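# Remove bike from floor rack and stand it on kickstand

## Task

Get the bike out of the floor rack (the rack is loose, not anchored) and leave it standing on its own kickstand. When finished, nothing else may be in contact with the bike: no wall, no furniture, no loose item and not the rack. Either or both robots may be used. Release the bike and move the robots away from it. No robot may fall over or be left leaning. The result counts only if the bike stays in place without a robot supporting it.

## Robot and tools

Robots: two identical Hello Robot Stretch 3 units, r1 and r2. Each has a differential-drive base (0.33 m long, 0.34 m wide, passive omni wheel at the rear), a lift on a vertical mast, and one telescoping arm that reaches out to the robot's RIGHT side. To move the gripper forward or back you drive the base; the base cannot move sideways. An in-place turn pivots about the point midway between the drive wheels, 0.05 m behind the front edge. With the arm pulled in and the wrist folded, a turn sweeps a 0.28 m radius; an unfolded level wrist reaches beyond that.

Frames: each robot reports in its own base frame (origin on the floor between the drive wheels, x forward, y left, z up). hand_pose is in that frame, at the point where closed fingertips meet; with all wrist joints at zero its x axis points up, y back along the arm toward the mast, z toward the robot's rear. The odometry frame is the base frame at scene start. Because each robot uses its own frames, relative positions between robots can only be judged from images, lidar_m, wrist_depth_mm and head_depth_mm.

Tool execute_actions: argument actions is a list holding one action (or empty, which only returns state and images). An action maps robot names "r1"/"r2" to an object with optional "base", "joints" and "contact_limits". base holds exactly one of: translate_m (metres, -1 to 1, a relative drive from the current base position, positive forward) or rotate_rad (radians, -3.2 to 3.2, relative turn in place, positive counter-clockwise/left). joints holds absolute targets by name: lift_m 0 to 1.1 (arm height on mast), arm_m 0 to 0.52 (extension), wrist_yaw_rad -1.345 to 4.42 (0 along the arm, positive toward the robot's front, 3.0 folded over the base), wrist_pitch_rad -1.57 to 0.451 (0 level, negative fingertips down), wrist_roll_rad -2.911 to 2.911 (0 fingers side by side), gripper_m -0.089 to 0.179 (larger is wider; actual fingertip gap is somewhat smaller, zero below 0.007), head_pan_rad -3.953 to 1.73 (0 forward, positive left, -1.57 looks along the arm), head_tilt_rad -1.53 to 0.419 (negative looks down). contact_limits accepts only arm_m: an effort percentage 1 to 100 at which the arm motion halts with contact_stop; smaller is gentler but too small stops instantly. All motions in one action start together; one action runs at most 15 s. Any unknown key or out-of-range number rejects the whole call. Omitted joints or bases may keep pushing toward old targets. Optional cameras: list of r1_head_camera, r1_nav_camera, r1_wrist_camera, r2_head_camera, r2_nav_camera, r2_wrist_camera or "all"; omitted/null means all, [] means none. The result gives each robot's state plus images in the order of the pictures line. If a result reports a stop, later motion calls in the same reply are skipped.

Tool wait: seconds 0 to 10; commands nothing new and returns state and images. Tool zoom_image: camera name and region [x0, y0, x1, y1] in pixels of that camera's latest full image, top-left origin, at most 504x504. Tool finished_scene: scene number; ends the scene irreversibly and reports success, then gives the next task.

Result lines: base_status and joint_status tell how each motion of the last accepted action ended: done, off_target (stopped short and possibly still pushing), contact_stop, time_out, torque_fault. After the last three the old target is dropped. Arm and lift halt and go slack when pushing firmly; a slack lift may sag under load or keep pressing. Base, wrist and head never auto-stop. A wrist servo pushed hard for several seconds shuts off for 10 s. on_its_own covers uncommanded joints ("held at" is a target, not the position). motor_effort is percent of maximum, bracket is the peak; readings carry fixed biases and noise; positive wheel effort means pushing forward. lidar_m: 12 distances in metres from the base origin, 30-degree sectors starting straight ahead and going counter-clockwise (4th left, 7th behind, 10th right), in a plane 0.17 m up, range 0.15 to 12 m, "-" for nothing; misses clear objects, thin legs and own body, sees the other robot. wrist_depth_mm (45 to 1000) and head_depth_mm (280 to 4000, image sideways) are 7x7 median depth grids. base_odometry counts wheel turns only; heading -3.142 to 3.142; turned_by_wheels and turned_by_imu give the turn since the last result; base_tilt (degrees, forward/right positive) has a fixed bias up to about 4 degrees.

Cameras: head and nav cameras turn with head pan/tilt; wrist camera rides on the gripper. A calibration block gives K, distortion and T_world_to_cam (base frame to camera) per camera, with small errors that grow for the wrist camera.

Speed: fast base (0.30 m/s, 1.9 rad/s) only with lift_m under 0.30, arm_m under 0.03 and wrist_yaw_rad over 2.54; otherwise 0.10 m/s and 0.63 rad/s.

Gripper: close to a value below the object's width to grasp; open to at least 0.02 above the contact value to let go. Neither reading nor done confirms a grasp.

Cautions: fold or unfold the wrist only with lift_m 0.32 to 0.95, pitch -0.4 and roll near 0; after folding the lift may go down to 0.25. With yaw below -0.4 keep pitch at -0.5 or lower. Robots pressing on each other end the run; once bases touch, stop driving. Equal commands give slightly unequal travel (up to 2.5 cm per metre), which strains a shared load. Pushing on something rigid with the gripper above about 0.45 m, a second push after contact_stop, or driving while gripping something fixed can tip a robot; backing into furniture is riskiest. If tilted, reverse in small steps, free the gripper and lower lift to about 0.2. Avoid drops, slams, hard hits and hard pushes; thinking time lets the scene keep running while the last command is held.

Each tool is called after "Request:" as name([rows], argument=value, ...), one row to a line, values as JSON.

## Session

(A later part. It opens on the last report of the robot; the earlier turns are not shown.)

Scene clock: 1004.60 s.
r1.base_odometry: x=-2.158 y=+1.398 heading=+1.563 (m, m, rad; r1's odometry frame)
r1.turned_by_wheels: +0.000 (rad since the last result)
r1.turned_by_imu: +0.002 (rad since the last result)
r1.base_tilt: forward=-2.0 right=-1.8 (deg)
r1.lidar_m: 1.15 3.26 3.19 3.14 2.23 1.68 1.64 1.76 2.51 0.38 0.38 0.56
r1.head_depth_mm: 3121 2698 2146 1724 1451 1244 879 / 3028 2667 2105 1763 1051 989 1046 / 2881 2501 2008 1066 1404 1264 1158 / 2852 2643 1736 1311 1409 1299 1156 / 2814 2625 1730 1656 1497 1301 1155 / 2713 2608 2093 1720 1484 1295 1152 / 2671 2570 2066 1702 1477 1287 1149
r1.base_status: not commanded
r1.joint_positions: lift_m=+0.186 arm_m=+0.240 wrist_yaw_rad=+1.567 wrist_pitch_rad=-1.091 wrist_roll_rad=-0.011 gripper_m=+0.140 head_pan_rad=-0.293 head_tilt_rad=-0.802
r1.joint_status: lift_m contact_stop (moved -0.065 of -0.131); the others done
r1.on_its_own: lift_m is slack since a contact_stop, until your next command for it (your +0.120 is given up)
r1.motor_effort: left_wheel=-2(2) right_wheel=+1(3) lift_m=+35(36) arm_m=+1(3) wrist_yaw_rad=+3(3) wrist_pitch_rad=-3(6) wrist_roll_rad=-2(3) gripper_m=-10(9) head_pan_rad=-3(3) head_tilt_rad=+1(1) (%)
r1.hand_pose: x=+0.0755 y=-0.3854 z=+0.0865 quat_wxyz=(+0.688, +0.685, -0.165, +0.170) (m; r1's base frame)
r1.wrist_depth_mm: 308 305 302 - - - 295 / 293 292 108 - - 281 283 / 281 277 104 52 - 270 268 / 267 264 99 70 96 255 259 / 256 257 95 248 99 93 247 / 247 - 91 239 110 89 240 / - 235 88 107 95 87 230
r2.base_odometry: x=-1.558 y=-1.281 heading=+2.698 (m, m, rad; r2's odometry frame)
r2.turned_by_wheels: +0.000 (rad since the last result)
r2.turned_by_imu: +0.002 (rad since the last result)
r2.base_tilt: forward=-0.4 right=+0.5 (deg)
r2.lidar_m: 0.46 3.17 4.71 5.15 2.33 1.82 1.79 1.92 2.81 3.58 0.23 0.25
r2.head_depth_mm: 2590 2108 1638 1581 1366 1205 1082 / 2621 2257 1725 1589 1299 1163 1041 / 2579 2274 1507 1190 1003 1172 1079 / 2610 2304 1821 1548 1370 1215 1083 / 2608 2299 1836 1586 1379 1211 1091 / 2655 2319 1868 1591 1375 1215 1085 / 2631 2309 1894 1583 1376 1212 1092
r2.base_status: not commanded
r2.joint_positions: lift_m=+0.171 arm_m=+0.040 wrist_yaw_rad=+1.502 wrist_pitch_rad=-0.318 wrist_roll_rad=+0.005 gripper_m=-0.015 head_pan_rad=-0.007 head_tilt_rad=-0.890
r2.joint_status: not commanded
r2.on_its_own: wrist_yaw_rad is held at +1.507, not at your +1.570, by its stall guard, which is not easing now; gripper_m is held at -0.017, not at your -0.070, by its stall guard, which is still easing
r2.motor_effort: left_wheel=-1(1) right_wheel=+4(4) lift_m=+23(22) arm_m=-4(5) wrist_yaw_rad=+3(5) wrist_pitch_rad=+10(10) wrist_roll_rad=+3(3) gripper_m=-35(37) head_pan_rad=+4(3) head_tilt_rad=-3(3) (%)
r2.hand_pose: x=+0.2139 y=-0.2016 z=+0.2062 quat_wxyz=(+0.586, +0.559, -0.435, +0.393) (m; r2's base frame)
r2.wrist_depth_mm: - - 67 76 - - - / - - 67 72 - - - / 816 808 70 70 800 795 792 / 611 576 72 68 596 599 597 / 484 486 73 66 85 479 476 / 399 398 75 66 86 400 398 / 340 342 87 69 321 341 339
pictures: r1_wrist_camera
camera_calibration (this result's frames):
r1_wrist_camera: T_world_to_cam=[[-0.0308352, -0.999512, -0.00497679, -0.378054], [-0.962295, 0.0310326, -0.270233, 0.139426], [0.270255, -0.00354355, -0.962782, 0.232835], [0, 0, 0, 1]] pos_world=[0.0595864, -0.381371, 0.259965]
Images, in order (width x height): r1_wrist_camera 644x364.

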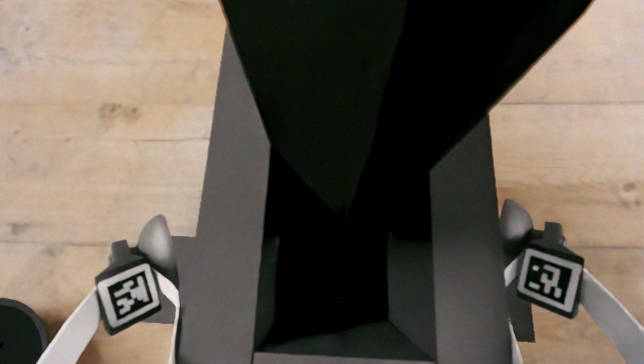

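Request:
execute_actions([
  {"r1":{"joints":{"lift_m":0.33,"wrist_pitch_rad":-1.35,"gripper_m":0.0}}},
], cameras=[])

Request:
execute_actions([
  {"r1":{"base":{"translate_m":0.07}},"r2":{"joints":{"gripper_m":-0.08}}},
], cameras=["r1_wrist_camera","r1_head_camera","r2_head_camera"])

Scene clock: 1018.00 s.
r1.base_odometry: x=-2.158 y=+1.398 heading=+1.563 (m, m, rad; r1's odometry frame)
r1.turned_by_wheels: +0.000 (rad since the last result)
r1.turned_by_imu: +0.002 (rad since the last result)
r1.base_tilt: forward=-2.0 right=-1.8 (deg)
r1.lidar_m: 1.15 3.26 3.22 3.14 2.22 1.69 1.64 1.76 2.52 0.37 0.37 0.56
r1.head_depth_mm: 3120 2781 2133 1725 1459 1272 878 / 3044 2685 2098 1746 1051 984 1037 / 2871 2486 2007 1063 1400 1264 1160 / 2864 2612 1720 1314 1404 1292 1155 / 2794 2655 1738 1654 1490 1306 1157 / 2756 2596 2101 1735 1479 1297 1154 / 2656 2582 2079 1713 1479 1288 1153
r1.base_status: not commanded
r1.joint_positions: lift_m=+0.330 arm_m=+0.240 wrist_yaw_rad=+1.567 wrist_pitch_rad=-1.357 wrist_roll_rad=-0.011 gripper_m=+0.000 head_pan_rad=-0.293 head_tilt_rad=-0.802
r1.joint_status: all done
r1.motor_effort: left_wheel=-2(6) right_wheel=+1(17) lift_m=+43(47) arm_m=+0(1) wrist_yaw_rad=+3(6) wrist_pitch_rad=+3(35) wrist_roll_rad=-2(3) gripper_m=-3(94) head_pan_rad=-4(3) head_tilt_rad=+1(1) (%)
r1.hand_pose: x=+0.0094 y=-0.3854 z=+0.2129 quat_wxyz=(+0.704, +0.702, -0.073, +0.078) (m; r1's base frame)
r1.wrist_depth_mm: 376 370 379 110 377 376 372 / 383 375 379 142 372 374 372 / 381 379 377 217 379 376 378 / 379 380 364 220 358 376 374 / - 379 381 - 379 375 376 / - 378 374 379 381 381 377 / - 386 384 378 379 379 376
r2.base_odometry: x=-1.558 y=-1.281 heading=+2.698 (m, m, rad; r2's odometry frame)
r2.turned_by_wheels: +0.000 (rad since the last result)
r2.turned_by_imu: +0.002 (rad since the last result)
r2.base_tilt: forward=-0.3 right=+0.4 (deg)
r2.lidar_m: 0.46 3.17 4.67 5.15 2.34 1.82 1.79 1.91 2.81 3.57 0.22 0.25
r2.head_depth_mm: 2603 2139 1649 1564 1360 1215 1078 / 2608 2180 1712 1588 1289 1170 1063 / 2606 2157 1473 1193 1003 1168 1083 / 2613 2278 1821 1554 1375 1217 1082 / 2642 2294 1824 1596 1362 1211 1090 / 2646 2297 1865 1590 1372 1211 1080 / 2665 2306 1883 1603 1380 1211 1088
r2.base_status: not commanded
r2.joint_positions: lift_m=+0.171 arm_m=+0.040 wrist_yaw_rad=+1.503 wrist_pitch_rad=-0.319 wrist_roll_rad=+0.005 gripper_m=+0.021 head_pan_rad=-0.007 head_tilt_rad=-0.890
r2.joint_status: not commanded
r2.on_its_own: wrist_yaw_rad is held at +1.507, not at your +1.570, by its stall guard, which is not easing now; gripper_m is held at +0.020, not at your -0.070, by its stall guard, which is not easing now
r2.motor_effort: left_wheel=+0(1) right_wheel=+5(5) lift_m=+23(23) arm_m=-4(4) wrist_yaw_rad=+3(5) wrist_pitch_rad=+10(10) wrist_roll_rad=+3(3) gripper_m=-22(23) head_pan_rad=+4(4) head_tilt_rad=-4(4) (%)
r2.hand_pose: x=+0.2139 y=-0.2013 z=+0.2061 quat_wxyz=(+0.586, +0.560, -0.434, +0.393) (m; r2's base frame)
r2.wrist_depth_mm: - - 64 79 - - - / - - 65 74 - - - / 809 803 68 72 795 798 803 / 605 575 70 70 604 601 600 / 479 484 72 68 482 479 474 / 400 402 74 66 88 398 395 / 340 341 85 70 331 341 339
pictures: none
No camera images: the call's "cameras" was empty. Leave "cameras" out to get every camera's image.

Scene clock: 1019.93 s.
r1.base_odometry: x=-2.158 y=+1.468 heading=+1.562 (m, m, rad; r1's odometry frame)
r1.turned_by_wheels: -0.001 (rad since the last result)
r1.turned_by_imu: -0.001 (rad since the last result)
r1.base_tilt: forward=-1.9 right=-1.9 (deg)
r1.lidar_m: 3.02 3.21 3.19 3.13 2.33 1.76 1.72 1.83 2.62 0.36 0.38 0.79
r1.head_depth_mm: 3089 2712 2143 1764 848 908 878 / 2981 2721 2141 1770 1214 1070 1069 / 2788 2474 1942 1055 1215 1267 1163 / 2858 2643 1696 1308 1293 1299 1147 / 2752 2614 1791 1668 1486 1297 1158 / 2634 2610 2098 1734 1475 1292 1142 / 2586 2597 2098 1713 1466 1282 1146
r1.base_status: done
r1.joint_positions: lift_m=+0.330 arm_m=+0.240 wrist_yaw_rad=+1.567 wrist_pitch_rad=-1.443 wrist_roll_rad=-0.011 gripper_m=+0.000 head_pan_rad=-0.293 head_tilt_rad=-0.802
r1.joint_status: not commanded
r1.on_its_own: right_wheel is at rest, and its effort (+20) is outside its rest range (-18 to +18); wrist_pitch_rad is at rest, and its effort (+37) is outside its rest range (-20 to +32)
r1.motor_effort: left_wheel=-10(11) right_wheel=+20(19) lift_m=+36(43) arm_m=-1(1) wrist_yaw_rad=+3(2) wrist_pitch_rad=+37(36) wrist_roll_rad=-2(2) gripper_m=-2(2) head_pan_rad=-3(3) head_tilt_rad=+1(1) (%)
r1.hand_pose: x=-0.0126 y=-0.3853 z=+0.2114 quat_wxyz=(+0.706, +0.705, -0.043, +0.047) (m; r1's base frame)
r1.wrist_depth_mm: 357 359 356 59 57 356 355 / 366 366 367 68 73 364 365 / 370 368 366 81 370 371 368 / - 375 360 123 357 373 373 / - 379 379 - 381 383 382 / - 387 391 388 387 382 389 / - 397 394 394 392 397 394
r2.base_odometry: x=-1.558 y=-1.281 heading=+2.698 (m, m, rad; r2's odometry frame)
r2.turned_by_wheels: +0.000 (rad since the last result)
r2.turned_by_imu: +0.000 (rad since the last result)
r2.base_tilt: forward=-0.4 right=+0.5 (deg)
r2.lidar_m: 0.46 3.19 4.69 5.16 2.34 1.82 1.79 1.91 2.81 3.58 0.22 0.25
r2.head_depth_mm: 2575 2156 1605 1567 1365 1201 1078 / 2590 2181 1636 1579 1292 1166 1066 / 2604 2221 1407 1191 997 1174 1081 / 2640 2304 1826 1544 1374 1206 1084 / 2623 2312 1832 1587 1374 1209 1082 / 2595 2284 1872 1578 1373 1207 1087 / 2636 2309 1890 1587 1376 1213 1088
r2.base_status: not commanded
r2.joint_positions: lift_m=+0.171 arm_m=+0.040 wrist_yaw_rad=+1.504 wrist_pitch_rad=-0.319 wrist_roll_rad=+0.004 gripper_m=-0.077 head_pan_rad=-0.007 head_tilt_rad=-0.890
r2.joint_status: all done
r2.on_its_own: wrist_yaw_rad is held at +1.507, not at your +1.570, by its stall guard, which is not easing now
r2.motor_effort: left_wheel=-1(0) right_wheel=+5(6) lift_m=+23(23) arm_m=-4(4) wrist_yaw_rad=+2(3) wrist_pitch_rad=+10(10) wrist_roll_rad=+3(3) gripper_m=-54(100) head_pan_rad=+4(4) head_tilt_rad=-4(4) (%)
r2.hand_pose: x=+0.2139 y=-0.2011 z=+0.2061 quat_wxyz=(+0.586, +0.560, -0.434, +0.394) (m; r2's base frame)
r2.wrist_depth_mm: - - 64 78 - - - / - - 65 74 - - - / 823 815 68 71 798 796 800 / 601 568 70 70 600 596 596 / 482 487 72 68 273 476 480 / 400 406 73 66 88 397 396 / 341 344 85 70 330 338 338
pictures: r1_head_camera (sideways: a quarter turn clockwise sets it upright), r1_wrist_camera, r2_head_camera (sideways: a quarter turn clockwise sets it upright)
camera_calibration (this result's frames):
r1_head_camera: T_world_to_cam=[[-0.698273, 0.19799, -0.687906, 0.920231], [0.307918, 0.950615, -0.0389565, 0.051901], [0.646221, -0.239021, -0.724753, 0.898766], [0, 0, 0, 1]] pos_world=[0.0457897, -0.0167106, 1.28644]
r1_wrist_camera: T_world_to_cam=[[-0.0317293, -0.999486, 0.0045718, -0.382077], [-0.996457, 0.0319889, 0.0777816, 0.0147869], [-0.0778879, -0.00208765, -0.99696, 0.380291], [0, 0, 0, 1]] pos_world=[0.0322315, -0.381559, 0.379732]
r2_head_camera: T_world_to_cam=[[-0.801691, 0.0557215, -0.595136, 0.796306], [0.052419, 0.998363, 0.0228629, -0.0259815], [0.595436, -0.0128675, -0.803299, 1.00286], [0, 0, 0, 1]] pos_world=[0.042612, -0.00552811, 1.2801]
Images, in order (width x height): r1_head_camera 896x504, r1_wrist_camera 644x364, r2_head_camera 896x504.

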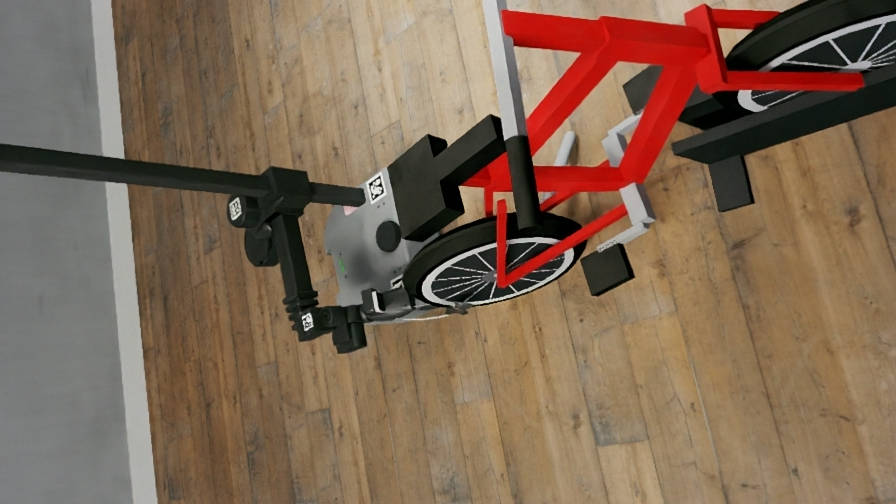

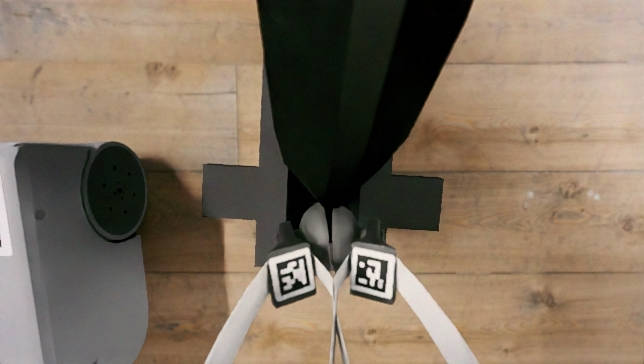

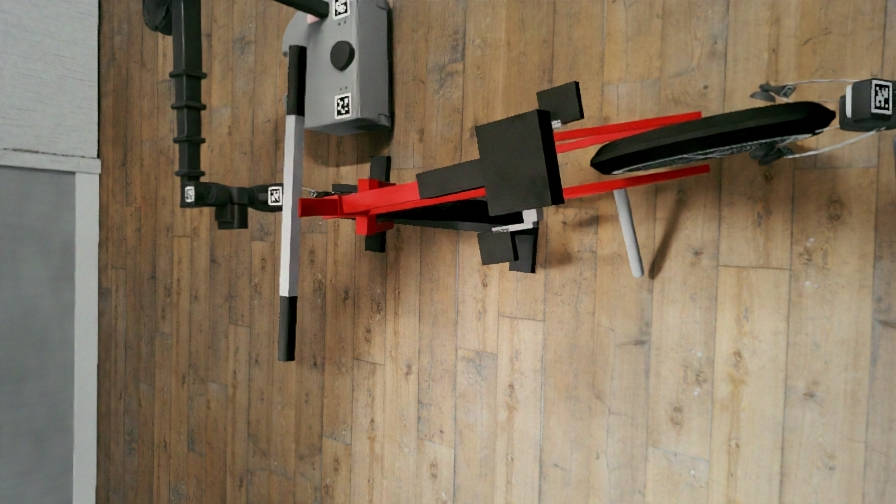

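Tips touch the tyre above the slot. Lower into it.

Request:
execute_actions([
  {"r1":{"base":{"translate_m":-0.02},"joints":{"lift_m":0.24,"wrist_pitch_rad":-1.35}}},
], cameras=["r1_wrist_camera"])

Request:
execute_actions([
  {"r1":{"base":{"translate_m":-0.12}}},
], cameras=["r1_wrist_camera","r1_head_camera","r2_head_camera"])

Scene clock: 1025.77 s.
r1.base_odometry: x=-2.158 y=+1.448 heading=+1.562 (m, m, rad; r1's odometry frame)
r1.turned_by_wheels: +0.000 (rad since the last result)
r1.turned_by_imu: +0.001 (rad since the last result)
r1.base_tilt: forward=-2.0 right=-1.9 (deg)
r1.lidar_m: 3.04 3.23 3.23 3.13 2.31 1.74 1.70 1.82 2.58 0.36 0.38 0.81
r1.head_depth_mm: 3065 2707 2157 1775 885 932 874 / 3009 2656 2133 1763 1231 1059 1063 / 2814 2454 1921 1058 1191 1268 1163 / 2839 2672 1739 1303 1311 1300 1165 / 2728 2652 1686 1688 1481 1300 1150 / 2685 2613 2075 1726 1490 1298 1148 / 2623 2609 2073 1722 1475 1282 1145
r1.base_status: done
r1.joint_positions: lift_m=+0.328 arm_m=+0.240 wrist_yaw_rad=+1.567 wrist_pitch_rad=-1.376 wrist_roll_rad=-0.011 gripper_m=+0.000 head_pan_rad=-0.293 head_tilt_rad=-0.802
r1.joint_status: lift_m contact_stop (moved -0.002 of -0.090); the others done
r1.on_its_own: lift_m is slack since a contact_stop, until your next command for it (your +0.240 is given up)
r1.motor_effort: left_wheel=-3(17) right_wheel=+5(16) lift_m=+35(36) arm_m=-1(1) wrist_yaw_rad=+3(4) wrist_pitch_rad=+10(36) wrist_roll_rad=-2(2) gripper_m=-3(1) head_pan_rad=-4(3) head_tilt_rad=+1(1) (%)
r1.hand_pose: x=+0.0046 y=-0.3854 z=+0.2105 quat_wxyz=(+0.705, +0.703, -0.066, +0.071) (m; r1's base frame)
r1.wrist_depth_mm: 375 375 373 67 70 367 368 / 374 376 369 77 90 368 367 / 375 373 376 94 373 371 367 / 379 375 358 150 352 370 374 / - 383 366 - 356 378 376 / - 382 378 378 376 377 376 / - 383 377 382 379 381 376
r2.base_odometry: x=-1.558 y=-1.281 heading=+2.698 (m, m, rad; r2's odometry frame)
r2.turned_by_wheels: +0.000 (rad since the last result)
r2.turned_by_imu: +0.001 (rad since the last result)
r2.base_tilt: forward=-0.3 right=+0.5 (deg)
r2.lidar_m: 0.46 3.17 4.62 5.15 2.34 1.82 1.79 1.91 2.81 3.58 0.22 0.25
r2.head_depth_mm: 2580 2106 1630 1579 1370 1198 1079 / 2577 2135 1623 1582 1291 1165 1069 / 2617 2199 1434 1183 1000 1166 1079 / 2629 2289 1822 1554 1363 1208 1083 / 2617 2315 1816 1588 1369 1210 1075 / 2637 2290 1878 1599 1379 1212 1085 / 2635 2313 1896 1594 1368 1218 1096
r2.base_status: not commanded
r2.joint_positions: lift_m=+0.171 arm_m=+0.040 wrist_yaw_rad=+1.504 wrist_pitch_rad=-0.319 wrist_roll_rad=+0.004 gripper_m=-0.040 head_pan_rad=-0.007 head_tilt_rad=-0.890
r2.joint_status: not commanded
r2.on_its_own: wrist_yaw_rad is held at +1.507, not at your +1.570, by its stall guard, which is not easing now; gripper_m is held at -0.041, not at your -0.080, by its stall guard, which is still easing
r2.motor_effort: left_wheel=+0(1) right_wheel=+5(5) lift_m=+22(22) arm_m=-4(4) wrist_yaw_rad=+2(2) wrist_pitch_rad=+10(10) wrist_roll_rad=+3(3) gripper_m=-19(44) head_pan_rad=+4(4) head_tilt_rad=-4(4) (%)
r2.hand_pose: x=+0.2139 y=-0.2011 z=+0.2061 quat_wxyz=(+0.586, +0.560, -0.434, +0.394) (m; r2's base frame)
r2.wrist_depth_mm: - - 64 78 - - - / - - 65 74 - - - / 820 811 68 72 821 817 791 / 607 569 70 70 602 604 594 / 479 482 72 68 457 474 475 / 395 401 73 66 88 394 396 / 343 341 85 70 328 338 339
pictures: r1_wrist_camera
camera_calibration (this result's frames):
r1_wrist_camera: T_world_to_cam=[[-0.0319849, -0.999485, 0.00271261, -0.381204], [-0.999428, 0.0320128, 0.0109393, 0.0460838], [-0.0110205, -0.00236116, -0.999936, 0.380877], [0, 0, 0, 1]] pos_world=[0.0380621, -0.381584, 0.381383]
Images, in order (width x height): r1_wrist_camera 644x364.

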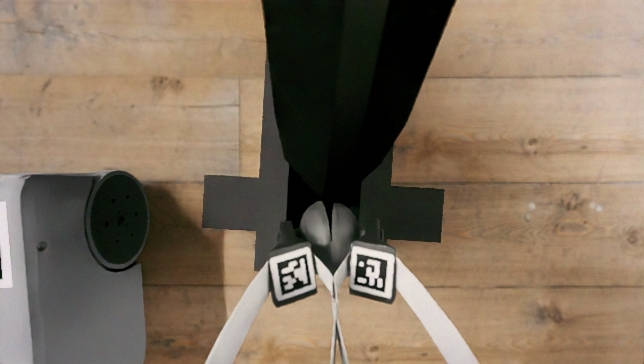

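not run: a stop came earlier in this reply.

Lift stop looked spurious (friction against tyre); retry.

Request:
execute_actions([
  {"r1":{"joints":{"lift_m":0.24,"wrist_pitch_rad":-1.42}}},
], cameras=["r1_wrist_camera"])

Request:
execute_actions([
  {"r1":{"base":{"translate_m":-0.12}}},
], cameras=["r1_wrist_camera","r1_head_camera","r2_head_camera"])

Scene clock: 1039.17 s.
r1.base_odometry: x=-2.158 y=+1.448 heading=+1.562 (m, m, rad; r1's odometry frame)
r1.turned_by_wheels: +0.000 (rad since the last result)
r1.turned_by_imu: -0.010 (rad since the last result)
r1.base_tilt: forward=-2.0 right=-1.9 (deg)
r1.lidar_m: 1.10 3.17 3.23 3.13 2.33 1.74 1.69 1.81 2.56 0.36 0.38 0.81
r1.head_depth_mm: 3095 2734 2130 1762 863 948 872 / 3032 2725 2143 1762 1450 1040 1056 / 2827 2503 2022 1057 1187 1259 1160 / 2877 2663 1746 1291 1304 1309 1155 / 2744 2630 1748 1631 1495 1298 1158 / 2735 2617 2083 1744 1480 1297 1152 / 2597 2599 2057 1736 1480 1292 1148
r1.base_status: not commanded
r1.joint_positions: lift_m=+0.296 arm_m=+0.240 wrist_yaw_rad=+1.568 wrist_pitch_rad=-1.392 wrist_roll_rad=-0.011 gripper_m=+0.000 head_pan_rad=-0.293 head_tilt_rad=-0.800
r1.joint_status: lift_m contact_stop (moved -0.032 of -0.088); the others done
r1.on_its_own: lift_m is slack since a contact_stop, until your next command for it (your +0.240 is given up)
r1.motor_effort: left_wheel=+1(8) right_wheel=-3(15) lift_m=+35(36) arm_m=-1(0) wrist_yaw_rad=+2(3) wrist_pitch_rad=-11(12) wrist_roll_rad=-2(2) gripper_m=-1(6) head_pan_rad=-2(3) head_tilt_rad=+0(1) (%)
r1.hand_pose: x=+0.0005 y=-0.3853 z=+0.1778 quat_wxyz=(+0.705, +0.704, -0.060, +0.066) (m; r1's base frame)
r1.wrist_depth_mm: 339 340 336 52 57 337 336 / 340 339 337 62 73 337 334 / 347 340 337 80 337 336 339 / - 343 322 203 323 341 343 / - 344 325 - 322 343 344 / - 348 345 345 344 347 348 / - 351 348 353 346 349 351
r2.base_odometry: x=-1.558 y=-1.281 heading=+2.698 (m, m, rad; r2's odometry frame)
r2.turned_by_wheels: +0.000 (rad since the last result)
r2.turned_by_imu: +0.002 (rad since the last result)
r2.base_tilt: forward=-0.3 right=+0.4 (deg)
r2.lidar_m: 0.46 3.15 4.68 5.17 2.34 1.82 1.79 1.91 2.81 3.58 0.22 0.25
r2.head_depth_mm: 2587 2135 1617 1574 1365 1208 1073 / 2617 2215 1630 1573 1292 1165 1062 / 2595 2215 1433 1188 1000 1171 1078 / 2598 2305 1812 1551 1365 1205 1084 / 2640 2274 1828 1590 1381 1215 1082 / 2609 2310 1865 1589 1369 1208 1088 / 2628 2287 1881 1599 1375 1208 1089
r2.base_status: not commanded
r2.joint_positions: lift_m=+0.171 arm_m=+0.040 wrist_yaw_rad=+1.504 wrist_pitch_rad=-0.319 wrist_roll_rad=+0.004 gripper_m=+0.020 head_pan_rad=-0.007 head_tilt_rad=-0.890
r2.joint_status: not commanded
r2.on_its_own: wrist_yaw_rad is held at +1.507, not at your +1.570, by its stall guard, which is not easing now; gripper_m is held at +0.019, not at your -0.080, by its stall guard, which is not easing now
r2.motor_effort: left_wheel=-1(0) right_wheel=+5(5) lift_m=+23(22) arm_m=-4(4) wrist_yaw_rad=+1(2) wrist_pitch_rad=+10(10) wrist_roll_rad=+3(3) gripper_m=-22(24) head_pan_rad=+3(4) head_tilt_rad=-4(3) (%)
r2.hand_pose: x=+0.2139 y=-0.2011 z=+0.2061 quat_wxyz=(+0.586, +0.560, -0.434, +0.394) (m; r2's base frame)
r2.wrist_depth_mm: - - 64 78 - - - / - - 66 74 - - - / 813 827 68 72 815 803 794 / 607 577 70 70 594 600 595 / 481 485 72 68 476 481 471 / 400 402 74 66 88 398 395 / 340 340 85 70 330 341 337
pictures: r1_wrist_camera
camera_calibration (this result's frames):
r1_wrist_camera: T_world_to_cam=[[-0.0307658, -0.999522, 0.00315453, -0.381294], [-0.999165, 0.0308394, 0.026796, 0.0391052], [-0.0268804, -0.00232749, -0.999636, 0.348118], [0, 0, 0, 1]] pos_world=[0.0366993, -0.381507, 0.348146]
Images, in order (width x height): r1_wrist_camera 644x364.

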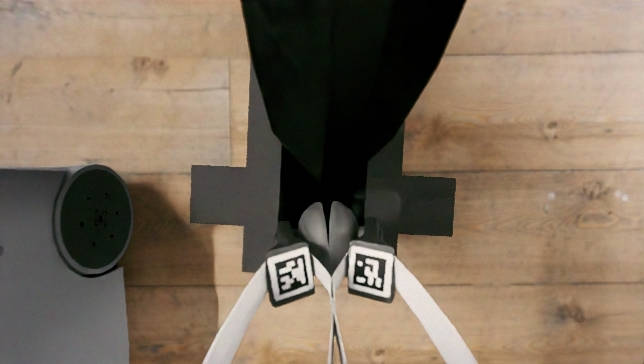

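not run: a stop came earlier in this reply.

Request:
execute_actions([
  {"r1":{"base":{"translate_m":-0.04},"joints":{"lift_m":0.34,"wrist_roll_rad":1.56,"gripper_m":0.08,"wrist_pitch_rad":-1.5}},"r2":{"joints":{"gripper_m":-0.07}}},
], cameras=["r1_wrist_camera","r1_head_camera"])

Scene clock: 1050.90 s.
r1.base_odometry: x=-2.158 y=+1.408 heading=+1.562 (m, m, rad; r1's odometry frame)
r1.turned_by_wheels: +0.000 (rad since the last result)
r1.turned_by_imu: +0.001 (rad since the last result)
r1.base_tilt: forward=-2.0 right=-1.9 (deg)
r1.lidar_m: 1.11 3.25 3.22 3.14 2.27 1.70 1.66 1.76 2.49 0.37 0.37 0.55
r1.head_depth_mm: 3165 2706 2161 1724 1450 1268 873 / 3020 2702 2149 1755 1038 981 1024 / 2901 2501 2066 1062 1226 1265 1161 / 2882 2649 1765 1288 1367 1304 1163 / 2790 2647 1572 1632 1495 1304 1155 / 2771 2616 2107 1746 1483 1298 1149 / 2668 2626 2078 1725 1487 1291 1141
r1.base_status: done
r1.joint_positions: lift_m=+0.340 arm_m=+0.240 wrist_yaw_rad=+1.568 wrist_pitch_rad=-1.492 wrist_roll_rad=+1.554 gripper_m=+0.080 head_pan_rad=-0.293 head_tilt_rad=-0.800
r1.joint_status: all done
r1.motor_effort: left_wheel=+0(6) right_wheel=+0(12) lift_m=+43(46) arm_m=+0(0) wrist_yaw_rad=+3(2) wrist_pitch_rad=-4(19) wrist_roll_rad=+3(3) gripper_m=+1(81) head_pan_rad=-2(3) head_tilt_rad=+0(0) (%)
r1.hand_pose: x=-0.0254 y=-0.3852 z=+0.2210 quat_wxyz=(+0.484, +0.522, -0.516, -0.476) (m; r1's base frame)
r1.wrist_depth_mm: 367 361 354 348 343 339 330 / 380 371 360 357 356 347 343 / 320 363 355 371 371 355 355 / 195 210 226 381 381 371 365 / 140 168 238 396 390 384 374 / 139 429 423 415 414 397 396 / 452 450 434 420 415 417 404
r2.base_odometry: x=-1.558 y=-1.281 heading=+2.698 (m, m, rad; r2's odometry frame)
r2.turned_by_wheels: +0.000 (rad since the last result)
r2.turned_by_imu: +0.001 (rad since the last result)
r2.base_tilt: forward=-0.4 right=+0.5 (deg)
r2.lidar_m: 0.46 3.18 4.70 5.14 2.34 1.82 1.80 1.92 2.82 3.57 0.22 0.25
r2.head_depth_mm: 2599 2152 1641 1579 1361 1211 1079 / 2581 2230 1715 1586 1293 1161 1064 / 2609 2159 1735 1194 1004 1169 1081 / 2642 2272 1837 1553 1379 1208 1080 / 2647 2302 1822 1578 1380 1216 1085 / 2653 2286 1888 1595 1375 1214 1078 / 2624 2307 1889 1579 1380 1213 1081
r2.base_status: not commanded
r2.joint_positions: lift_m=+0.171 arm_m=+0.040 wrist_yaw_rad=+1.504 wrist_pitch_rad=-0.319 wrist_roll_rad=+0.004 gripper_m=-0.067 head_pan_rad=-0.007 head_tilt_rad=-0.890
r2.joint_status: all done
r2.on_its_own: wrist_yaw_rad is held at +1.507, not at your +1.570, by its stall guard, which is not easing now
r2.motor_effort: left_wheel=+0(0) right_wheel=+5(5) lift_m=+23(22) arm_m=-4(4) wrist_yaw_rad=+2(2) wrist_pitch_rad=+10(10) wrist_roll_rad=+3(3) gripper_m=-52(100) head_pan_rad=+4(4) head_tilt_rad=-4(3) (%)
r2.hand_pose: x=+0.2139 y=-0.2011 z=+0.2061 quat_wxyz=(+0.586, +0.560, -0.434, +0.394) (m; r2's base frame)
r2.wrist_depth_mm: - - 64 78 - - - / - - 65 74 - - - / 818 807 68 72 810 812 823 / 603 571 70 70 599 589 601 / 482 484 72 68 273 472 472 / 397 405 74 66 88 397 393 / 339 339 85 70 329 339 338
pictures: r1_head_camera (sideways: a quarter turn clockwise sets it upright), r1_wrist_camera
camera_calibration (this result's frames):
r1_head_camera: T_world_to_cam=[[-0.696714, 0.197593, -0.689599, 0.922427], [0.308097, 0.950559, -0.0389095, 0.0518388], [0.647816, -0.239572, -0.723146, 0.896665], [0, 0, 0, 1]] pos_world=[0.0458225, -0.0167249, 1.28654]
r1_wrist_camera: T_world_to_cam=[[-0.997198, 0.0236402, -0.0709701, 0.00383275], [0.00869863, 0.97896, 0.203868, 0.363702], [0.0742963, 0.20268, -0.976423, 0.467074], [0, 0, 0, 1]] pos_world=[-0.0340436, -0.450807, 0.382186]
Images, in order (width x height): r1_head_camera 896x504, r1_wrist_camera 644x364.

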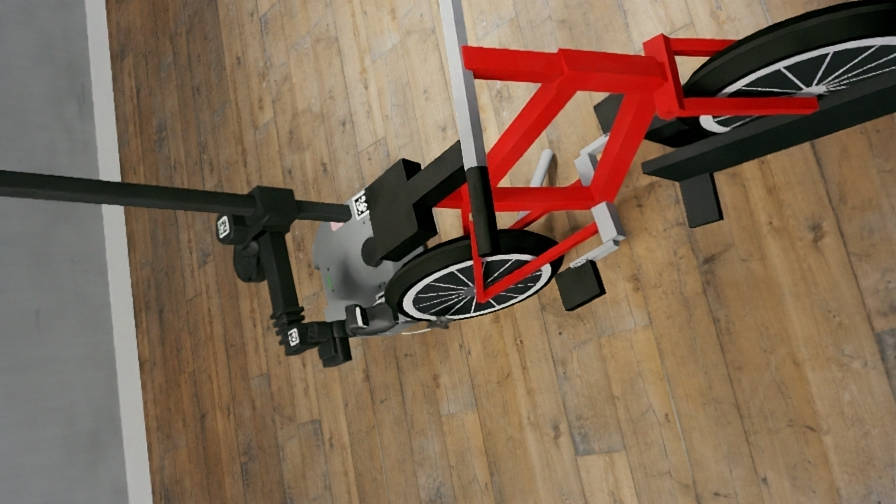

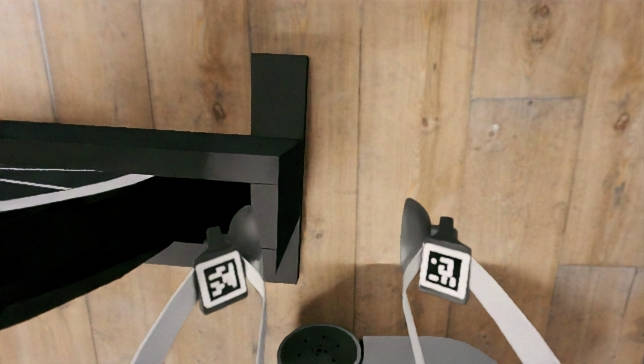

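Left finger is just over the slot. Nice. Descend.

Request:
execute_actions([
  {"r1":{"base":{"translate_m":0.01},"joints":{"lift_m":0.23}}},
], cameras=["r1_wrist_camera"])

Request:
execute_actions([
  {"r1":{"joints":{"gripper_m":-0.04}}},
], cameras=["r1_wrist_camera"])

Request:
execute_actions([
  {"r1":{"base":{"translate_m":-0.12}}},
], cameras=["r1_wrist_camera","r1_head_camera","r2_head_camera"])

Scene clock: 1060.17 s.
r1.base_odometry: x=-2.158 y=+1.418 heading=+1.562 (m, m, rad; r1's odometry frame)
r1.turned_by_wheels: +0.000 (rad since the last result)
r1.turned_by_imu: -0.013 (rad since the last result)
r1.base_tilt: forward=-1.9 right=-1.9 (deg)
r1.lidar_m: 1.07 3.23 3.23 3.14 2.31 1.71 1.66 1.76 2.46 0.37 0.37 0.54
r1.head_depth_mm: 3149 2730 2138 1741 1482 1262 867 / 3066 2685 2124 1769 975 974 1024 / 2833 2589 2056 1069 1220 1263 1155 / 2889 2670 1734 1281 1360 1306 1161 / 2785 2609 1687 1537 1478 1306 1153 / 2705 2576 2090 1750 1489 1293 1149 / 2655 2639 2076 1731 1487 1288 1147
r1.base_status: done
r1.joint_positions: lift_m=+0.290 arm_m=+0.240 wrist_yaw_rad=+1.569 wrist_pitch_rad=-1.472 wrist_roll_rad=+1.554 gripper_m=+0.080 head_pan_rad=-0.293 head_tilt_rad=-0.800
r1.joint_status: lift_m contact_stop (moved -0.049 of -0.110)
r1.on_its_own: lift_m is slack since a contact_stop, until your next command for it (your +0.230 is given up)
r1.motor_effort: left_wheel=+0(6) right_wheel=+2(10) lift_m=+32(37) arm_m=+0(0) wrist_yaw_rad=+1(3) wrist_pitch_rad=-11(14) wrist_roll_rad=+3(3) gripper_m=-3(5) head_pan_rad=-3(3) head_tilt_rad=-1(0) (%)
r1.hand_pose: x=-0.0204 y=-0.3852 z=+0.1718 quat_wxyz=(+0.479, +0.527, -0.520, -0.471) (m; r1's base frame)
r1.wrist_depth_mm: 327 317 310 304 295 292 284 / 338 328 320 309 307 301 295 / 343 337 310 319 317 310 305 / 184 182 178 333 329 321 317 / 131 157 205 344 341 332 324 / 119 174 191 357 357 342 340 / 410 402 389 376 371 358 347
r2.base_odometry: x=-1.558 y=-1.281 heading=+2.698 (m, m, rad; r2's odometry frame)
r2.turned_by_wheels: +0.000 (rad since the last result)
r2.turned_by_imu: +0.002 (rad since the last result)
r2.base_tilt: forward=-0.3 right=+0.4 (deg)
r2.lidar_m: 0.46 3.17 4.68 5.14 2.34 1.82 1.79 1.92 2.82 3.58 0.22 0.25
r2.head_depth_mm: 2564 2104 1618 1571 1372 1208 1080 / 2583 2221 1682 1583 1304 1167 1071 / 2631 2226 1485 1190 1007 1165 1078 / 2632 2303 1823 1559 1369 1208 1086 / 2652 2297 1837 1592 1377 1210 1087 / 2658 2317 1890 1574 1370 1215 1089 / 2653 2284 1890 1597 1378 1215 1086
r2.base_status: not commanded
r2.joint_positions: lift_m=+0.171 arm_m=+0.040 wrist_yaw_rad=+1.504 wrist_pitch_rad=-0.319 wrist_roll_rad=+0.004 gripper_m=-0.015 head_pan_rad=-0.007 head_tilt_rad=-0.890
r2.joint_status: not commanded
r2.on_its_own: wrist_yaw_rad is held at +1.507, not at your +1.570, by its stall guard, which is not easing now; gripper_m is held at -0.017, not at your -0.070, by its stall guard, which is still easing
r2.motor_effort: left_wheel=+0(0) right_wheel=+5(4) lift_m=+23(23) arm_m=-4(4) wrist_yaw_rad=+3(2) wrist_pitch_rad=+10(10) wrist_roll_rad=+3(3) gripper_m=-34(36) head_pan_rad=+4(4) head_tilt_rad=-4(4) (%)
r2.hand_pose: x=+0.2139 y=-0.2011 z=+0.2061 quat_wxyz=(+0.586, +0.560, -0.434, +0.394) (m; r2's base frame)
r2.wrist_depth_mm: - - 64 78 - - - / - - 66 74 - - - / 812 822 68 72 809 801 796 / 602 583 70 69 600 591 601 / 484 481 72 68 473 479 473 / 399 401 74 66 88 395 393 / 341 340 85 70 329 338 338
pictures: r1_wrist_camera
camera_calibration (this result's frames):
r1_wrist_camera: T_world_to_cam=[[-0.995641, 0.0225868, -0.0904951, 0.00834596], [0.00367089, 0.978973, 0.203956, 0.373603], [0.093199, 0.202734, -0.974789, 0.41872], [0, 0, 0, 1]] pos_world=[-0.0320861, -0.450825, 0.33272]
Images, in order (width x height): r1_wrist_camera 644x364.

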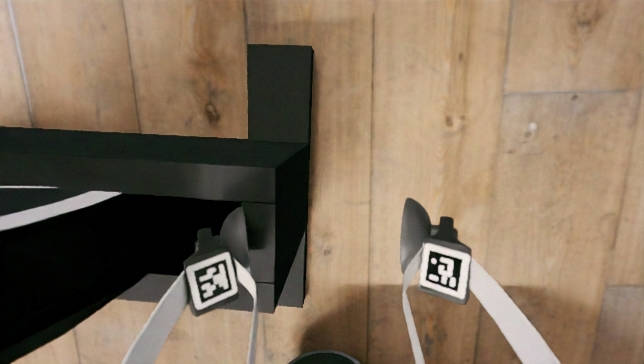

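not run: a stop came earlier in this reply.

not run: a stop came earlier in this reply.

Request:
execute_actions([
  {"r1":{"base":{"translate_m":0.015},"joints":{"lift_m":0.31}}},
], cameras=[])

Request:
execute_actions([
  {"r1":{"joints":{"lift_m":0.23}}},
], cameras=["r1_wrist_camera"])

Scene clock: 1067.63 s.
r1.base_odometry: x=-2.158 y=+1.433 heading=+1.562 (m, m, rad; r1's odometry frame)
r1.turned_by_wheels: +0.000 (rad since the last result)
r1.turned_by_imu: +0.001 (rad since the last result)
r1.base_tilt: forward=-1.9 right=-1.9 (deg)
r1.lidar_m: 1.06 3.22 3.22 3.13 2.33 1.73 1.67 1.77 2.49 0.37 0.37 0.55
r1.head_depth_mm: 3177 2703 2159 1771 1455 973 872 / 3088 2737 2127 1771 1037 975 1025 / 2906 2478 2056 1062 1203 1260 1166 / 2895 2652 1735 1274 1339 1302 1155 / 2794 2623 1710 1555 1475 1300 1158 / 2687 2624 2099 1728 1487 1292 1152 / 2649 2586 2056 1733 1479 1291 1138
r1.base_status: done
r1.joint_positions: lift_m=+0.310 arm_m=+0.240 wrist_yaw_rad=+1.569 wrist_pitch_rad=-1.490 wrist_roll_rad=+1.554 gripper_m=+0.080 head_pan_rad=-0.293 head_tilt_rad=-0.800
r1.joint_status: all done
r1.motor_effort: left_wheel=+1(9) right_wheel=-2(3) lift_m=+43(44) arm_m=-1(1) wrist_yaw_rad=+1(1) wrist_pitch_rad=-4(10) wrist_roll_rad=+3(3) gripper_m=+0(2) head_pan_rad=-3(2) head_tilt_rad=+0(1) (%)
r1.hand_pose: x=-0.0250 y=-0.3852 z=+0.1910 quat_wxyz=(+0.484, +0.523, -0.516, -0.475) (m; r1's base frame)
r1.wrist_depth_mm: 336 332 329 320 315 308 304 / 352 342 334 325 327 322 315 / 336 351 343 341 337 329 326 / 198 197 196 350 349 343 333 / 127 147 202 365 365 357 345 / 114 138 390 378 376 363 359 / 417 415 409 396 385 380 374
r2.base_odometry: x=-1.558 y=-1.281 heading=+2.698 (m, m, rad; r2's odometry frame)
r2.turned_by_wheels: +0.000 (rad since the last result)
r2.turned_by_imu: +0.001 (rad since the last result)
r2.base_tilt: forward=-0.3 right=+0.5 (deg)
r2.lidar_m: 0.46 3.18 4.68 5.15 2.33 1.82 1.79 1.92 2.81 3.58 0.22 0.25
r2.head_depth_mm: 2582 2148 1629 1588 1367 1207 1076 / 2585 2154 1682 1586 1294 1165 1062 / 2618 2205 1712 1190 993 1167 1077 / 2612 2297 1815 1565 1366 1208 1078 / 2612 2275 1824 1581 1376 1211 1081 / 2665 2323 1863 1577 1382 1202 1085 / 2643 2317 1872 1596 1379 1214 1084
r2.base_status: not commanded
r2.joint_positions: lift_m=+0.171 arm_m=+0.040 wrist_yaw_rad=+1.504 wrist_pitch_rad=-0.319 wrist_roll_rad=+0.004 gripper_m=+0.021 head_pan_rad=-0.007 head_tilt_rad=-0.890
r2.joint_status: not commanded
r2.on_its_own: wrist_yaw_rad is held at +1.507, not at your +1.570, by its stall guard, which is not easing now; gripper_m is held at +0.020, not at your -0.070, by its stall guard, which is still easing
r2.motor_effort: left_wheel=-1(0) right_wheel=+5(5) lift_m=+23(23) arm_m=-5(4) wrist_yaw_rad=+2(2) wrist_pitch_rad=+10(10) wrist_roll_rad=+3(3) gripper_m=-9(24) head_pan_rad=+4(4) head_tilt_rad=-3(4) (%)
r2.hand_pose: x=+0.2139 y=-0.2011 z=+0.2061 quat_wxyz=(+0.586, +0.560, -0.434, +0.394) (m; r2's base frame)
r2.wrist_depth_mm: - - 64 78 - - - / - - 65 74 - - - / 806 800 68 71 807 802 790 / 611 578 70 70 606 604 593 / 483 481 72 68 471 479 470 / 399 399 74 66 88 396 396 / 341 343 85 70 333 339 339
pictures: none
No camera images: the call's "cameras" was empty. Leave "cameras" out to get every camera's image.

Scene clock: 1069.27 s.
r1.base_odometry: x=-2.158 y=+1.433 heading=+1.563 (m, m, rad; r1's odometry frame)
r1.turned_by_wheels: +0.000 (rad since the last result)
r1.turned_by_imu: +0.001 (rad since the last result)
r1.base_tilt: forward=-2.0 right=-1.8 (deg)
r1.lidar_m: 1.06 3.20 3.23 3.13 2.33 1.72 1.68 1.77 2.49 0.37 0.37 0.55
r1.head_depth_mm: 3180 2736 2123 1783 1456 977 871 / 3099 2703 2110 1767 1029 976 1027 / 2893 2501 2047 1061 1195 1259 1167 / 2854 2613 1731 1272 1340 1303 1163 / 2794 2626 1712 1561 1473 1293 1161 / 2705 2618 2073 1738 1504 1297 1143 / 2626 2605 2074 1716 1489 1286 1152
r1.base_status: not commanded
r1.joint_positions: lift_m=+0.232 arm_m=+0.240 wrist_yaw_rad=+1.569 wrist_pitch_rad=-1.452 wrist_roll_rad=+1.556 gripper_m=+0.080 head_pan_rad=-0.293 head_tilt_rad=-0.800
r1.joint_status: lift_m contact_stop (moved -0.077 of -0.080)
r1.on_its_own: lift_m is slack since a contact_stop, until your next command for it
r1.motor_effort: left_wheel=+4(4) right_wheel=-7(9) lift_m=+35(40) arm_m=-1(1) wrist_yaw_rad=+0(1) wrist_pitch_rad=-19(21) wrist_roll_rad=+2(3) gripper_m=-6(7) head_pan_rad=-2(3) head_tilt_rad=+0(0) (%)
r1.hand_pose: x=-0.0151 y=-0.3852 z=+0.1138 quat_wxyz=(+0.473, +0.532, -0.526, -0.466) (m; r1's base frame)
r1.wrist_depth_mm: 271 267 257 249 244 237 230 / 283 274 266 243 253 244 237 / 290 279 273 251 260 252 247 / 127 124 130 224 270 262 252 / 121 126 122 253 280 269 262 / 102 116 126 288 292 278 270 / 93 137 134 306 302 294 281
r2.base_odometry: x=-1.558 y=-1.281 heading=+2.698 (m, m, rad; r2's odometry frame)
r2.turned_by_wheels: +0.000 (rad since the last result)
r2.turned_by_imu: +0.000 (rad since the last result)
r2.base_tilt: forward=-0.4 right=+0.5 (deg)
r2.lidar_m: 0.46 3.18 4.69 5.16 2.34 1.82 1.79 1.92 2.82 3.58 0.22 0.25
r2.head_depth_mm: 2579 2083 1644 1569 1369 1206 1081 / 2560 2277 1658 1580 1289 1163 1059 / 2632 2278 1441 1187 999 1166 1085 / 2611 2295 1816 1552 1376 1215 1079 / 2621 2287 1840 1570 1380 1220 1086 / 2631 2314 1872 1591 1377 1212 1090 / 2636 2319 1878 1589 1373 1216 1085
r2.base_status: not commanded
r2.joint_positions: lift_m=+0.171 arm_m=+0.040 wrist_yaw_rad=+1.504 wrist_pitch_rad=-0.319 wrist_roll_rad=+0.004 gripper_m=+0.021 head_pan_rad=-0.007 head_tilt_rad=-0.890
r2.joint_status: not commanded
r2.on_its_own: wrist_yaw_rad is held at +1.507, not at your +1.570, by its stall guard, which is not easing now; gripper_m is held at +0.020, not at your -0.070, by its stall guard, which is not easing now
r2.motor_effort: left_wheel=+0(1) right_wheel=+5(5) lift_m=+23(23) arm_m=-4(5) wrist_yaw_rad=+1(2) wrist_pitch_rad=+10(10) wrist_roll_rad=+3(3) gripper_m=-23(22) head_pan_rad=+3(4) head_tilt_rad=-4(4) (%)
r2.hand_pose: x=+0.2139 y=-0.2011 z=+0.2061 quat_wxyz=(+0.586, +0.560, -0.434, +0.394) (m; r2's base frame)
r2.wrist_depth_mm: - - 64 78 - - - / - - 66 74 - - - / 814 815 68 72 800 797 791 / 606 574 71 69 600 591 602 / 477 478 72 68 473 480 475 / 400 400 74 66 88 396 394 / 339 342 86 70 332 338 340
pictures: r1_wrist_camera
camera_calibration (this result's frames):
r1_wrist_camera: T_world_to_cam=[[-0.993544, 0.0243499, -0.110808, 0.0113595], [0.00122297, 0.978938, 0.204155, 0.385338], [0.113445, 0.202701, -0.972647, 0.361798], [0, 0, 0, 1]] pos_world=[-0.0302293, -0.450835, 0.274492]
Images, in order (width x height): r1_wrist_camera 644x364.

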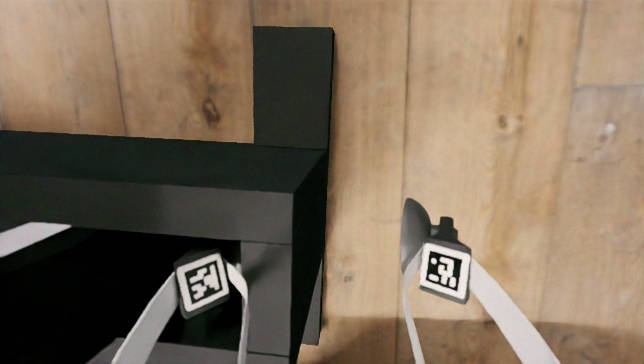

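In. Clamp and pull.

Request:
execute_actions([
  {"r1":{"joints":{"gripper_m":-0.04,"lift_m":0.235}},"r2":{"joints":{"gripper_m":-0.085}}},
], cameras=["r1_wrist_camera"])

Request:
execute_actions([
  {"r1":{"base":{"translate_m":-0.15}}},
], cameras=["r1_wrist_camera","r1_head_camera","r2_head_camera"])

Scene clock: 1076.90 s.
r1.base_odometry: x=-2.158 y=+1.433 heading=+1.563 (m, m, rad; r1's odometry frame)
r1.turned_by_wheels: +0.001 (rad since the last result)
r1.turned_by_imu: +0.002 (rad since the last result)
r1.base_tilt: forward=-1.9 right=-1.9 (deg)
r1.lidar_m: 1.06 3.20 3.24 3.13 2.32 1.72 1.68 1.77 2.49 0.37 0.37 0.55
r1.head_depth_mm: 3154 2734 2121 1769 1455 977 868 / 3073 2692 2119 1766 1205 977 1027 / 2857 2469 2078 1059 1198 1261 1156 / 2878 2664 1727 1278 1340 1299 1156 / 2792 2648 1692 1527 1481 1294 1150 / 2734 2642 2078 1721 1492 1289 1144 / 2640 2598 2074 1720 1476 1296 1151
r1.base_status: not commanded
r1.joint_positions: lift_m=+0.235 arm_m=+0.240 wrist_yaw_rad=+1.567 wrist_pitch_rad=-1.381 wrist_roll_rad=+1.570 gripper_m=-0.039 head_pan_rad=-0.293 head_tilt_rad=-0.800
r1.joint_status: all done
r1.on_its_own: right_wheel is at rest, and its effort (-25) is outside its rest range (-18 to +18); wrist_pitch_rad is at rest, and its effort (-47) is outside its rest range (-20 to +32)
r1.motor_effort: left_wheel=+11(11) right_wheel=-25(25) lift_m=+38(41) arm_m=+0(1) wrist_yaw_rad=+2(3) wrist_pitch_rad=-47(47) wrist_roll_rad=-4(4) gripper_m=-29(100) head_pan_rad=-3(2) head_tilt_rad=+0(0) (%)
r1.hand_pose: x=+0.0029 y=-0.3853 z=+0.1174 quat_wxyz=(+0.450, +0.544, -0.546, -0.451) (m; r1's base frame)
r1.wrist_depth_mm: 295 284 267 242 243 232 220 / 307 296 276 244 250 238 230 / 314 297 281 251 258 247 235 / 138 133 126 148 270 256 244 / 118 129 129 122 277 264 253 / 93 107 135 129 283 274 258 / 85 96 142 137 304 280 268
r2.base_odometry: x=-1.558 y=-1.281 heading=+2.698 (m, m, rad; r2's odometry frame)
r2.turned_by_wheels: +0.000 (rad since the last result)
r2.turned_by_imu: +0.001 (rad since the last result)
r2.base_tilt: forward=-0.4 right=+0.5 (deg)
r2.lidar_m: 0.46 3.17 4.67 5.15 2.34 1.83 1.79 1.91 2.81 3.59 0.22 0.25
r2.head_depth_mm: 2583 2080 1635 1575 1369 1210 1080 / 2628 2275 1660 1580 1292 1166 1062 / 2634 2278 1438 1188 1004 1174 1076 / 2649 2278 1819 1558 1378 1211 1079 / 2645 2326 1830 1592 1372 1209 1085 / 2638 2303 1896 1594 1378 1210 1087 / 2632 2322 1888 1600 1376 1207 1093
r2.base_status: not commanded
r2.joint_positions: lift_m=+0.171 arm_m=+0.040 wrist_yaw_rad=+1.505 wrist_pitch_rad=-0.319 wrist_roll_rad=+0.004 gripper_m=-0.082 head_pan_rad=-0.007 head_tilt_rad=-0.890
r2.joint_status: all done
r2.on_its_own: wrist_yaw_rad is held at +1.507, not at your +1.570, by its stall guard, which is not easing now
r2.motor_effort: left_wheel=-1(0) right_wheel=+5(4) lift_m=+23(22) arm_m=-4(4) wrist_yaw_rad=+2(3) wrist_pitch_rad=+10(10) wrist_roll_rad=+3(3) gripper_m=-57(100) head_pan_rad=+4(4) head_tilt_rad=-4(3) (%)
r2.hand_pose: x=+0.2139 y=-0.2010 z=+0.2061 quat_wxyz=(+0.586, +0.560, -0.434, +0.394) (m; r2's base frame)
r2.wrist_depth_mm: - - 64 78 - - - / - - 66 74 - - - / 813 811 68 72 816 801 799 / 605 571 70 70 604 597 596 / 482 475 72 68 273 475 480 / 401 409 74 66 88 400 395 / 340 342 85 70 332 340 339
pictures: r1_wrist_camera
camera_calibration (this result's frames):
r1_wrist_camera: T_world_to_cam=[[-0.9828, 0.0399287, -0.180305, 0.0438326], [0.00193478, 0.978519, 0.206148, 0.384272], [0.184663, 0.202253, -0.961766, 0.361531], [0, 0, 0, 1]] pos_world=[-0.0244263, -0.450888, 0.276395]
Images, in order (width x height): r1_wrist_camera 644x364.

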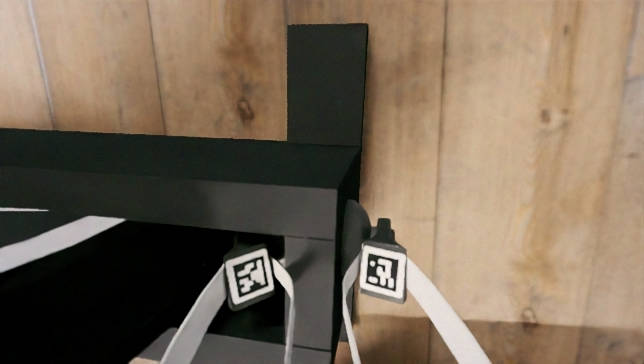

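Scene clock: 1079.50 s.
r1.base_odometry: x=-2.159 y=+1.283 heading=+1.565 (m, m, rad; r1's odometry frame)
r1.turned_by_wheels: +0.002 (rad since the last result)
r1.turned_by_imu: +0.004 (rad since the last result)
r1.base_tilt: forward=-1.9 right=-1.8 (deg)
r1.lidar_m: 1.13 3.37 3.22 3.14 2.11 1.57 1.53 1.62 2.28 5.56 0.43 0.54
r1.head_depth_mm: 3227 2730 2137 1778 1516 1327 1111 / 3199 2676 2145 991 1038 1010 1040 / 3132 2670 2114 1571 1431 1234 1162 / 3023 1678 1775 1369 1441 1305 1154 / 2904 2672 1759 1609 1468 1304 1151 / 2856 2624 2035 1728 1489 1290 1144 / 2765 2609 2074 1717 1474 1295 1145
r1.base_status: translate_m off_target (by the wheels' count: -0.1499 of -0.1500)
r1.joint_positions: lift_m=+0.235 arm_m=+0.240 wrist_yaw_rad=+1.567 wrist_pitch_rad=-1.204 wrist_roll_rad=+1.570 gripper_m=-0.027 head_pan_rad=-0.293 head_tilt_rad=-0.800
r1.joint_status: not commanded
r1.on_its_own: gripper_m is held at -0.028, not at your -0.040, by its stall guard, which is still easing; left_wheel is at rest, and its effort (+32) is outside its rest range (-18 to +18); right_wheel is at rest, and its effort (-63) is outside its rest range (-18 to +18); wrist_pitch_rad is at rest, and its effort (-97) is outside its rest range (-20 to +32)
r1.motor_effort: left_wheel=+32(32) right_wheel=-63(71) lift_m=+39(39) arm_m=-1(1) wrist_yaw_rad=+2(3) wrist_pitch_rad=-97(97) wrist_roll_rad=-4(4) gripper_m=-33(37) head_pan_rad=-3(3) head_tilt_rad=+0(1) (%)
r1.hand_pose: x=+0.0477 y=-0.3854 z=+0.1256 quat_wxyz=(+0.400, +0.582, -0.584, -0.401) (m; r1's base frame)
r1.wrist_depth_mm: 378 335 294 260 241 222 204 / 402 348 307 255 248 228 210 / 299 317 307 261 258 237 216 / 182 161 146 182 270 243 223 / 186 230 142 138 279 251 229 / 485 188 147 152 281 261 237 / 534 463 160 304 307 268 244
r2.base_odometry: x=-1.558 y=-1.281 heading=+2.699 (m, m, rad; r2's odometry frame)
r2.turned_by_wheels: +0.001 (rad since the last result)
r2.turned_by_imu: +0.002 (rad since the last result)
r2.base_tilt: forward=-0.3 right=+0.5 (deg)
r2.lidar_m: 0.46 3.19 4.68 5.17 2.34 1.82 1.79 1.92 2.82 3.58 0.23 0.25
r2.head_depth_mm: 2581 1620 1714 1582 1363 1201 1077 / 2577 2138 1738 1560 1297 1164 1070 / 2600 2086 1745 1184 974 1167 1086 / 2612 2296 1820 1547 1375 1203 1091 / 2612 2315 1821 1589 1375 1212 1086 / 2612 2281 1889 1572 1366 1213 1087 / 2633 2321 1892 1583 1382 1213 1085
r2.base_status: not commanded
r2.joint_positions: lift_m=+0.170 arm_m=+0.040 wrist_yaw_rad=+1.506 wrist_pitch_rad=-0.308 wrist_roll_rad=-0.002 gripper_m=-0.068 head_pan_rad=-0.007 head_tilt_rad=-0.890
r2.joint_status: not commanded
r2.on_its_own: wrist_yaw_rad is held at +1.507, not at your +1.570, by its stall guard, which is not easing now; gripper_m is held at -0.067, not at your -0.085, by its stall guard, which is still easing; right_wheel is at rest, and its effort (-31) is outside its rest range (-18 to +18)
r2.motor_effort: left_wheel=+1(2) right_wheel=-31(32) lift_m=+30(30) arm_m=-4(5) wrist_yaw_rad=+1(2) wrist_pitch_rad=+5(10) wrist_roll_rad=+6(5) gripper_m=-8(57) head_pan_rad=+4(4) head_tilt_rad=-5(4) (%)
r2.hand_pose: x=+0.2150 y=-0.2007 z=+0.2084 quat_wxyz=(+0.585, +0.557, -0.435, +0.399) (m; r2's base frame)
r2.wrist_depth_mm: - - 67 82 - - - / - - 67 77 - - - / 825 823 69 74 826 842 849 / 608 581 71 72 613 621 622 / 484 485 73 69 467 488 488 / 404 404 74 68 90 404 406 / 343 345 86 70 334 344 342
pictures: r1_head_camera (sideways: a quarter turn clockwise sets it upright), r1_wrist_camera, r2_head_camera (sideways: a quarter turn clockwise sets it upright)
camera_calibration (this result's frames):
r1_head_camera: T_world_to_cam=[[-0.696711, 0.197605, -0.689599, 0.922427], [0.308113, 0.950554, -0.0389095, 0.0518387], [0.647812, -0.239583, -0.723146, 0.896665], [0, 0, 0, 1]] pos_world=[0.0458222, -0.0167255, 1.28654]
r1_wrist_camera: T_world_to_cam=[[-0.935591, 0.0398991, -0.350824, 0.108532], [-0.0342903, 0.978631, 0.202746, 0.384826], [0.351416, 0.201717, -0.91423, 0.34711], [0, 0, 0, 1]] pos_world=[-0.00724278, -0.450951, 0.277392]
r2_head_camera: T_world_to_cam=[[-0.801691, 0.0557216, -0.595136, 0.796306], [0.052419, 0.998363, 0.0228629, -0.0259815], [0.595436, -0.0128675, -0.803299, 1.00286], [0, 0, 0, 1]] pos_world=[0.042612, -0.00552811, 1.2801]
Images, in order (width x height): r1_head_camera 896x504, r1_wrist_camera 644x364, r2_head_camera 896x504.

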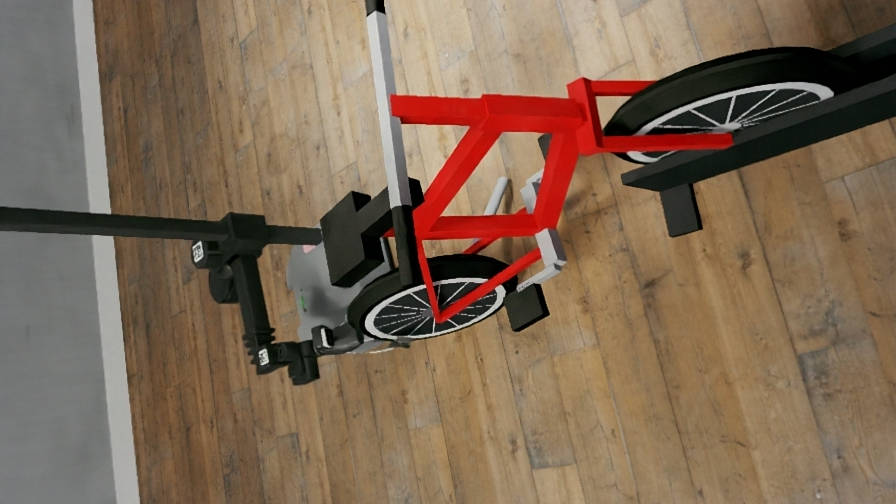

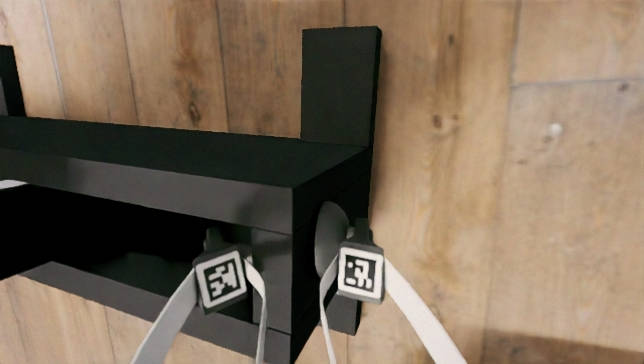

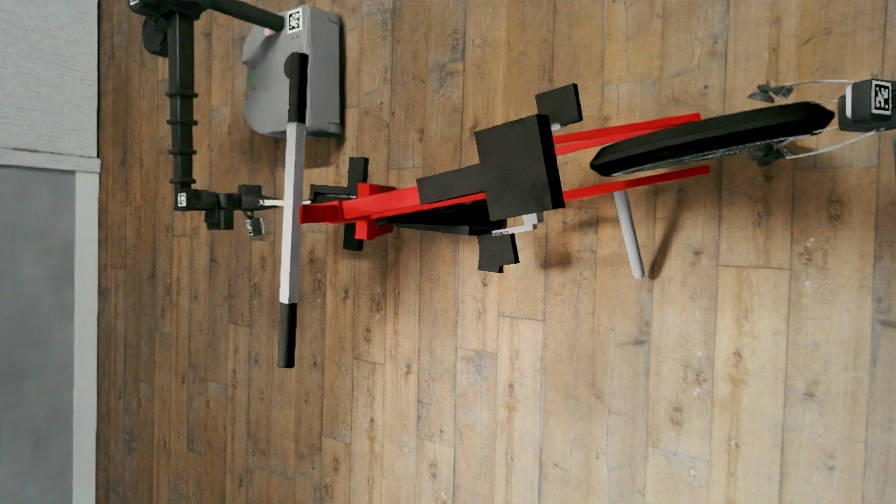

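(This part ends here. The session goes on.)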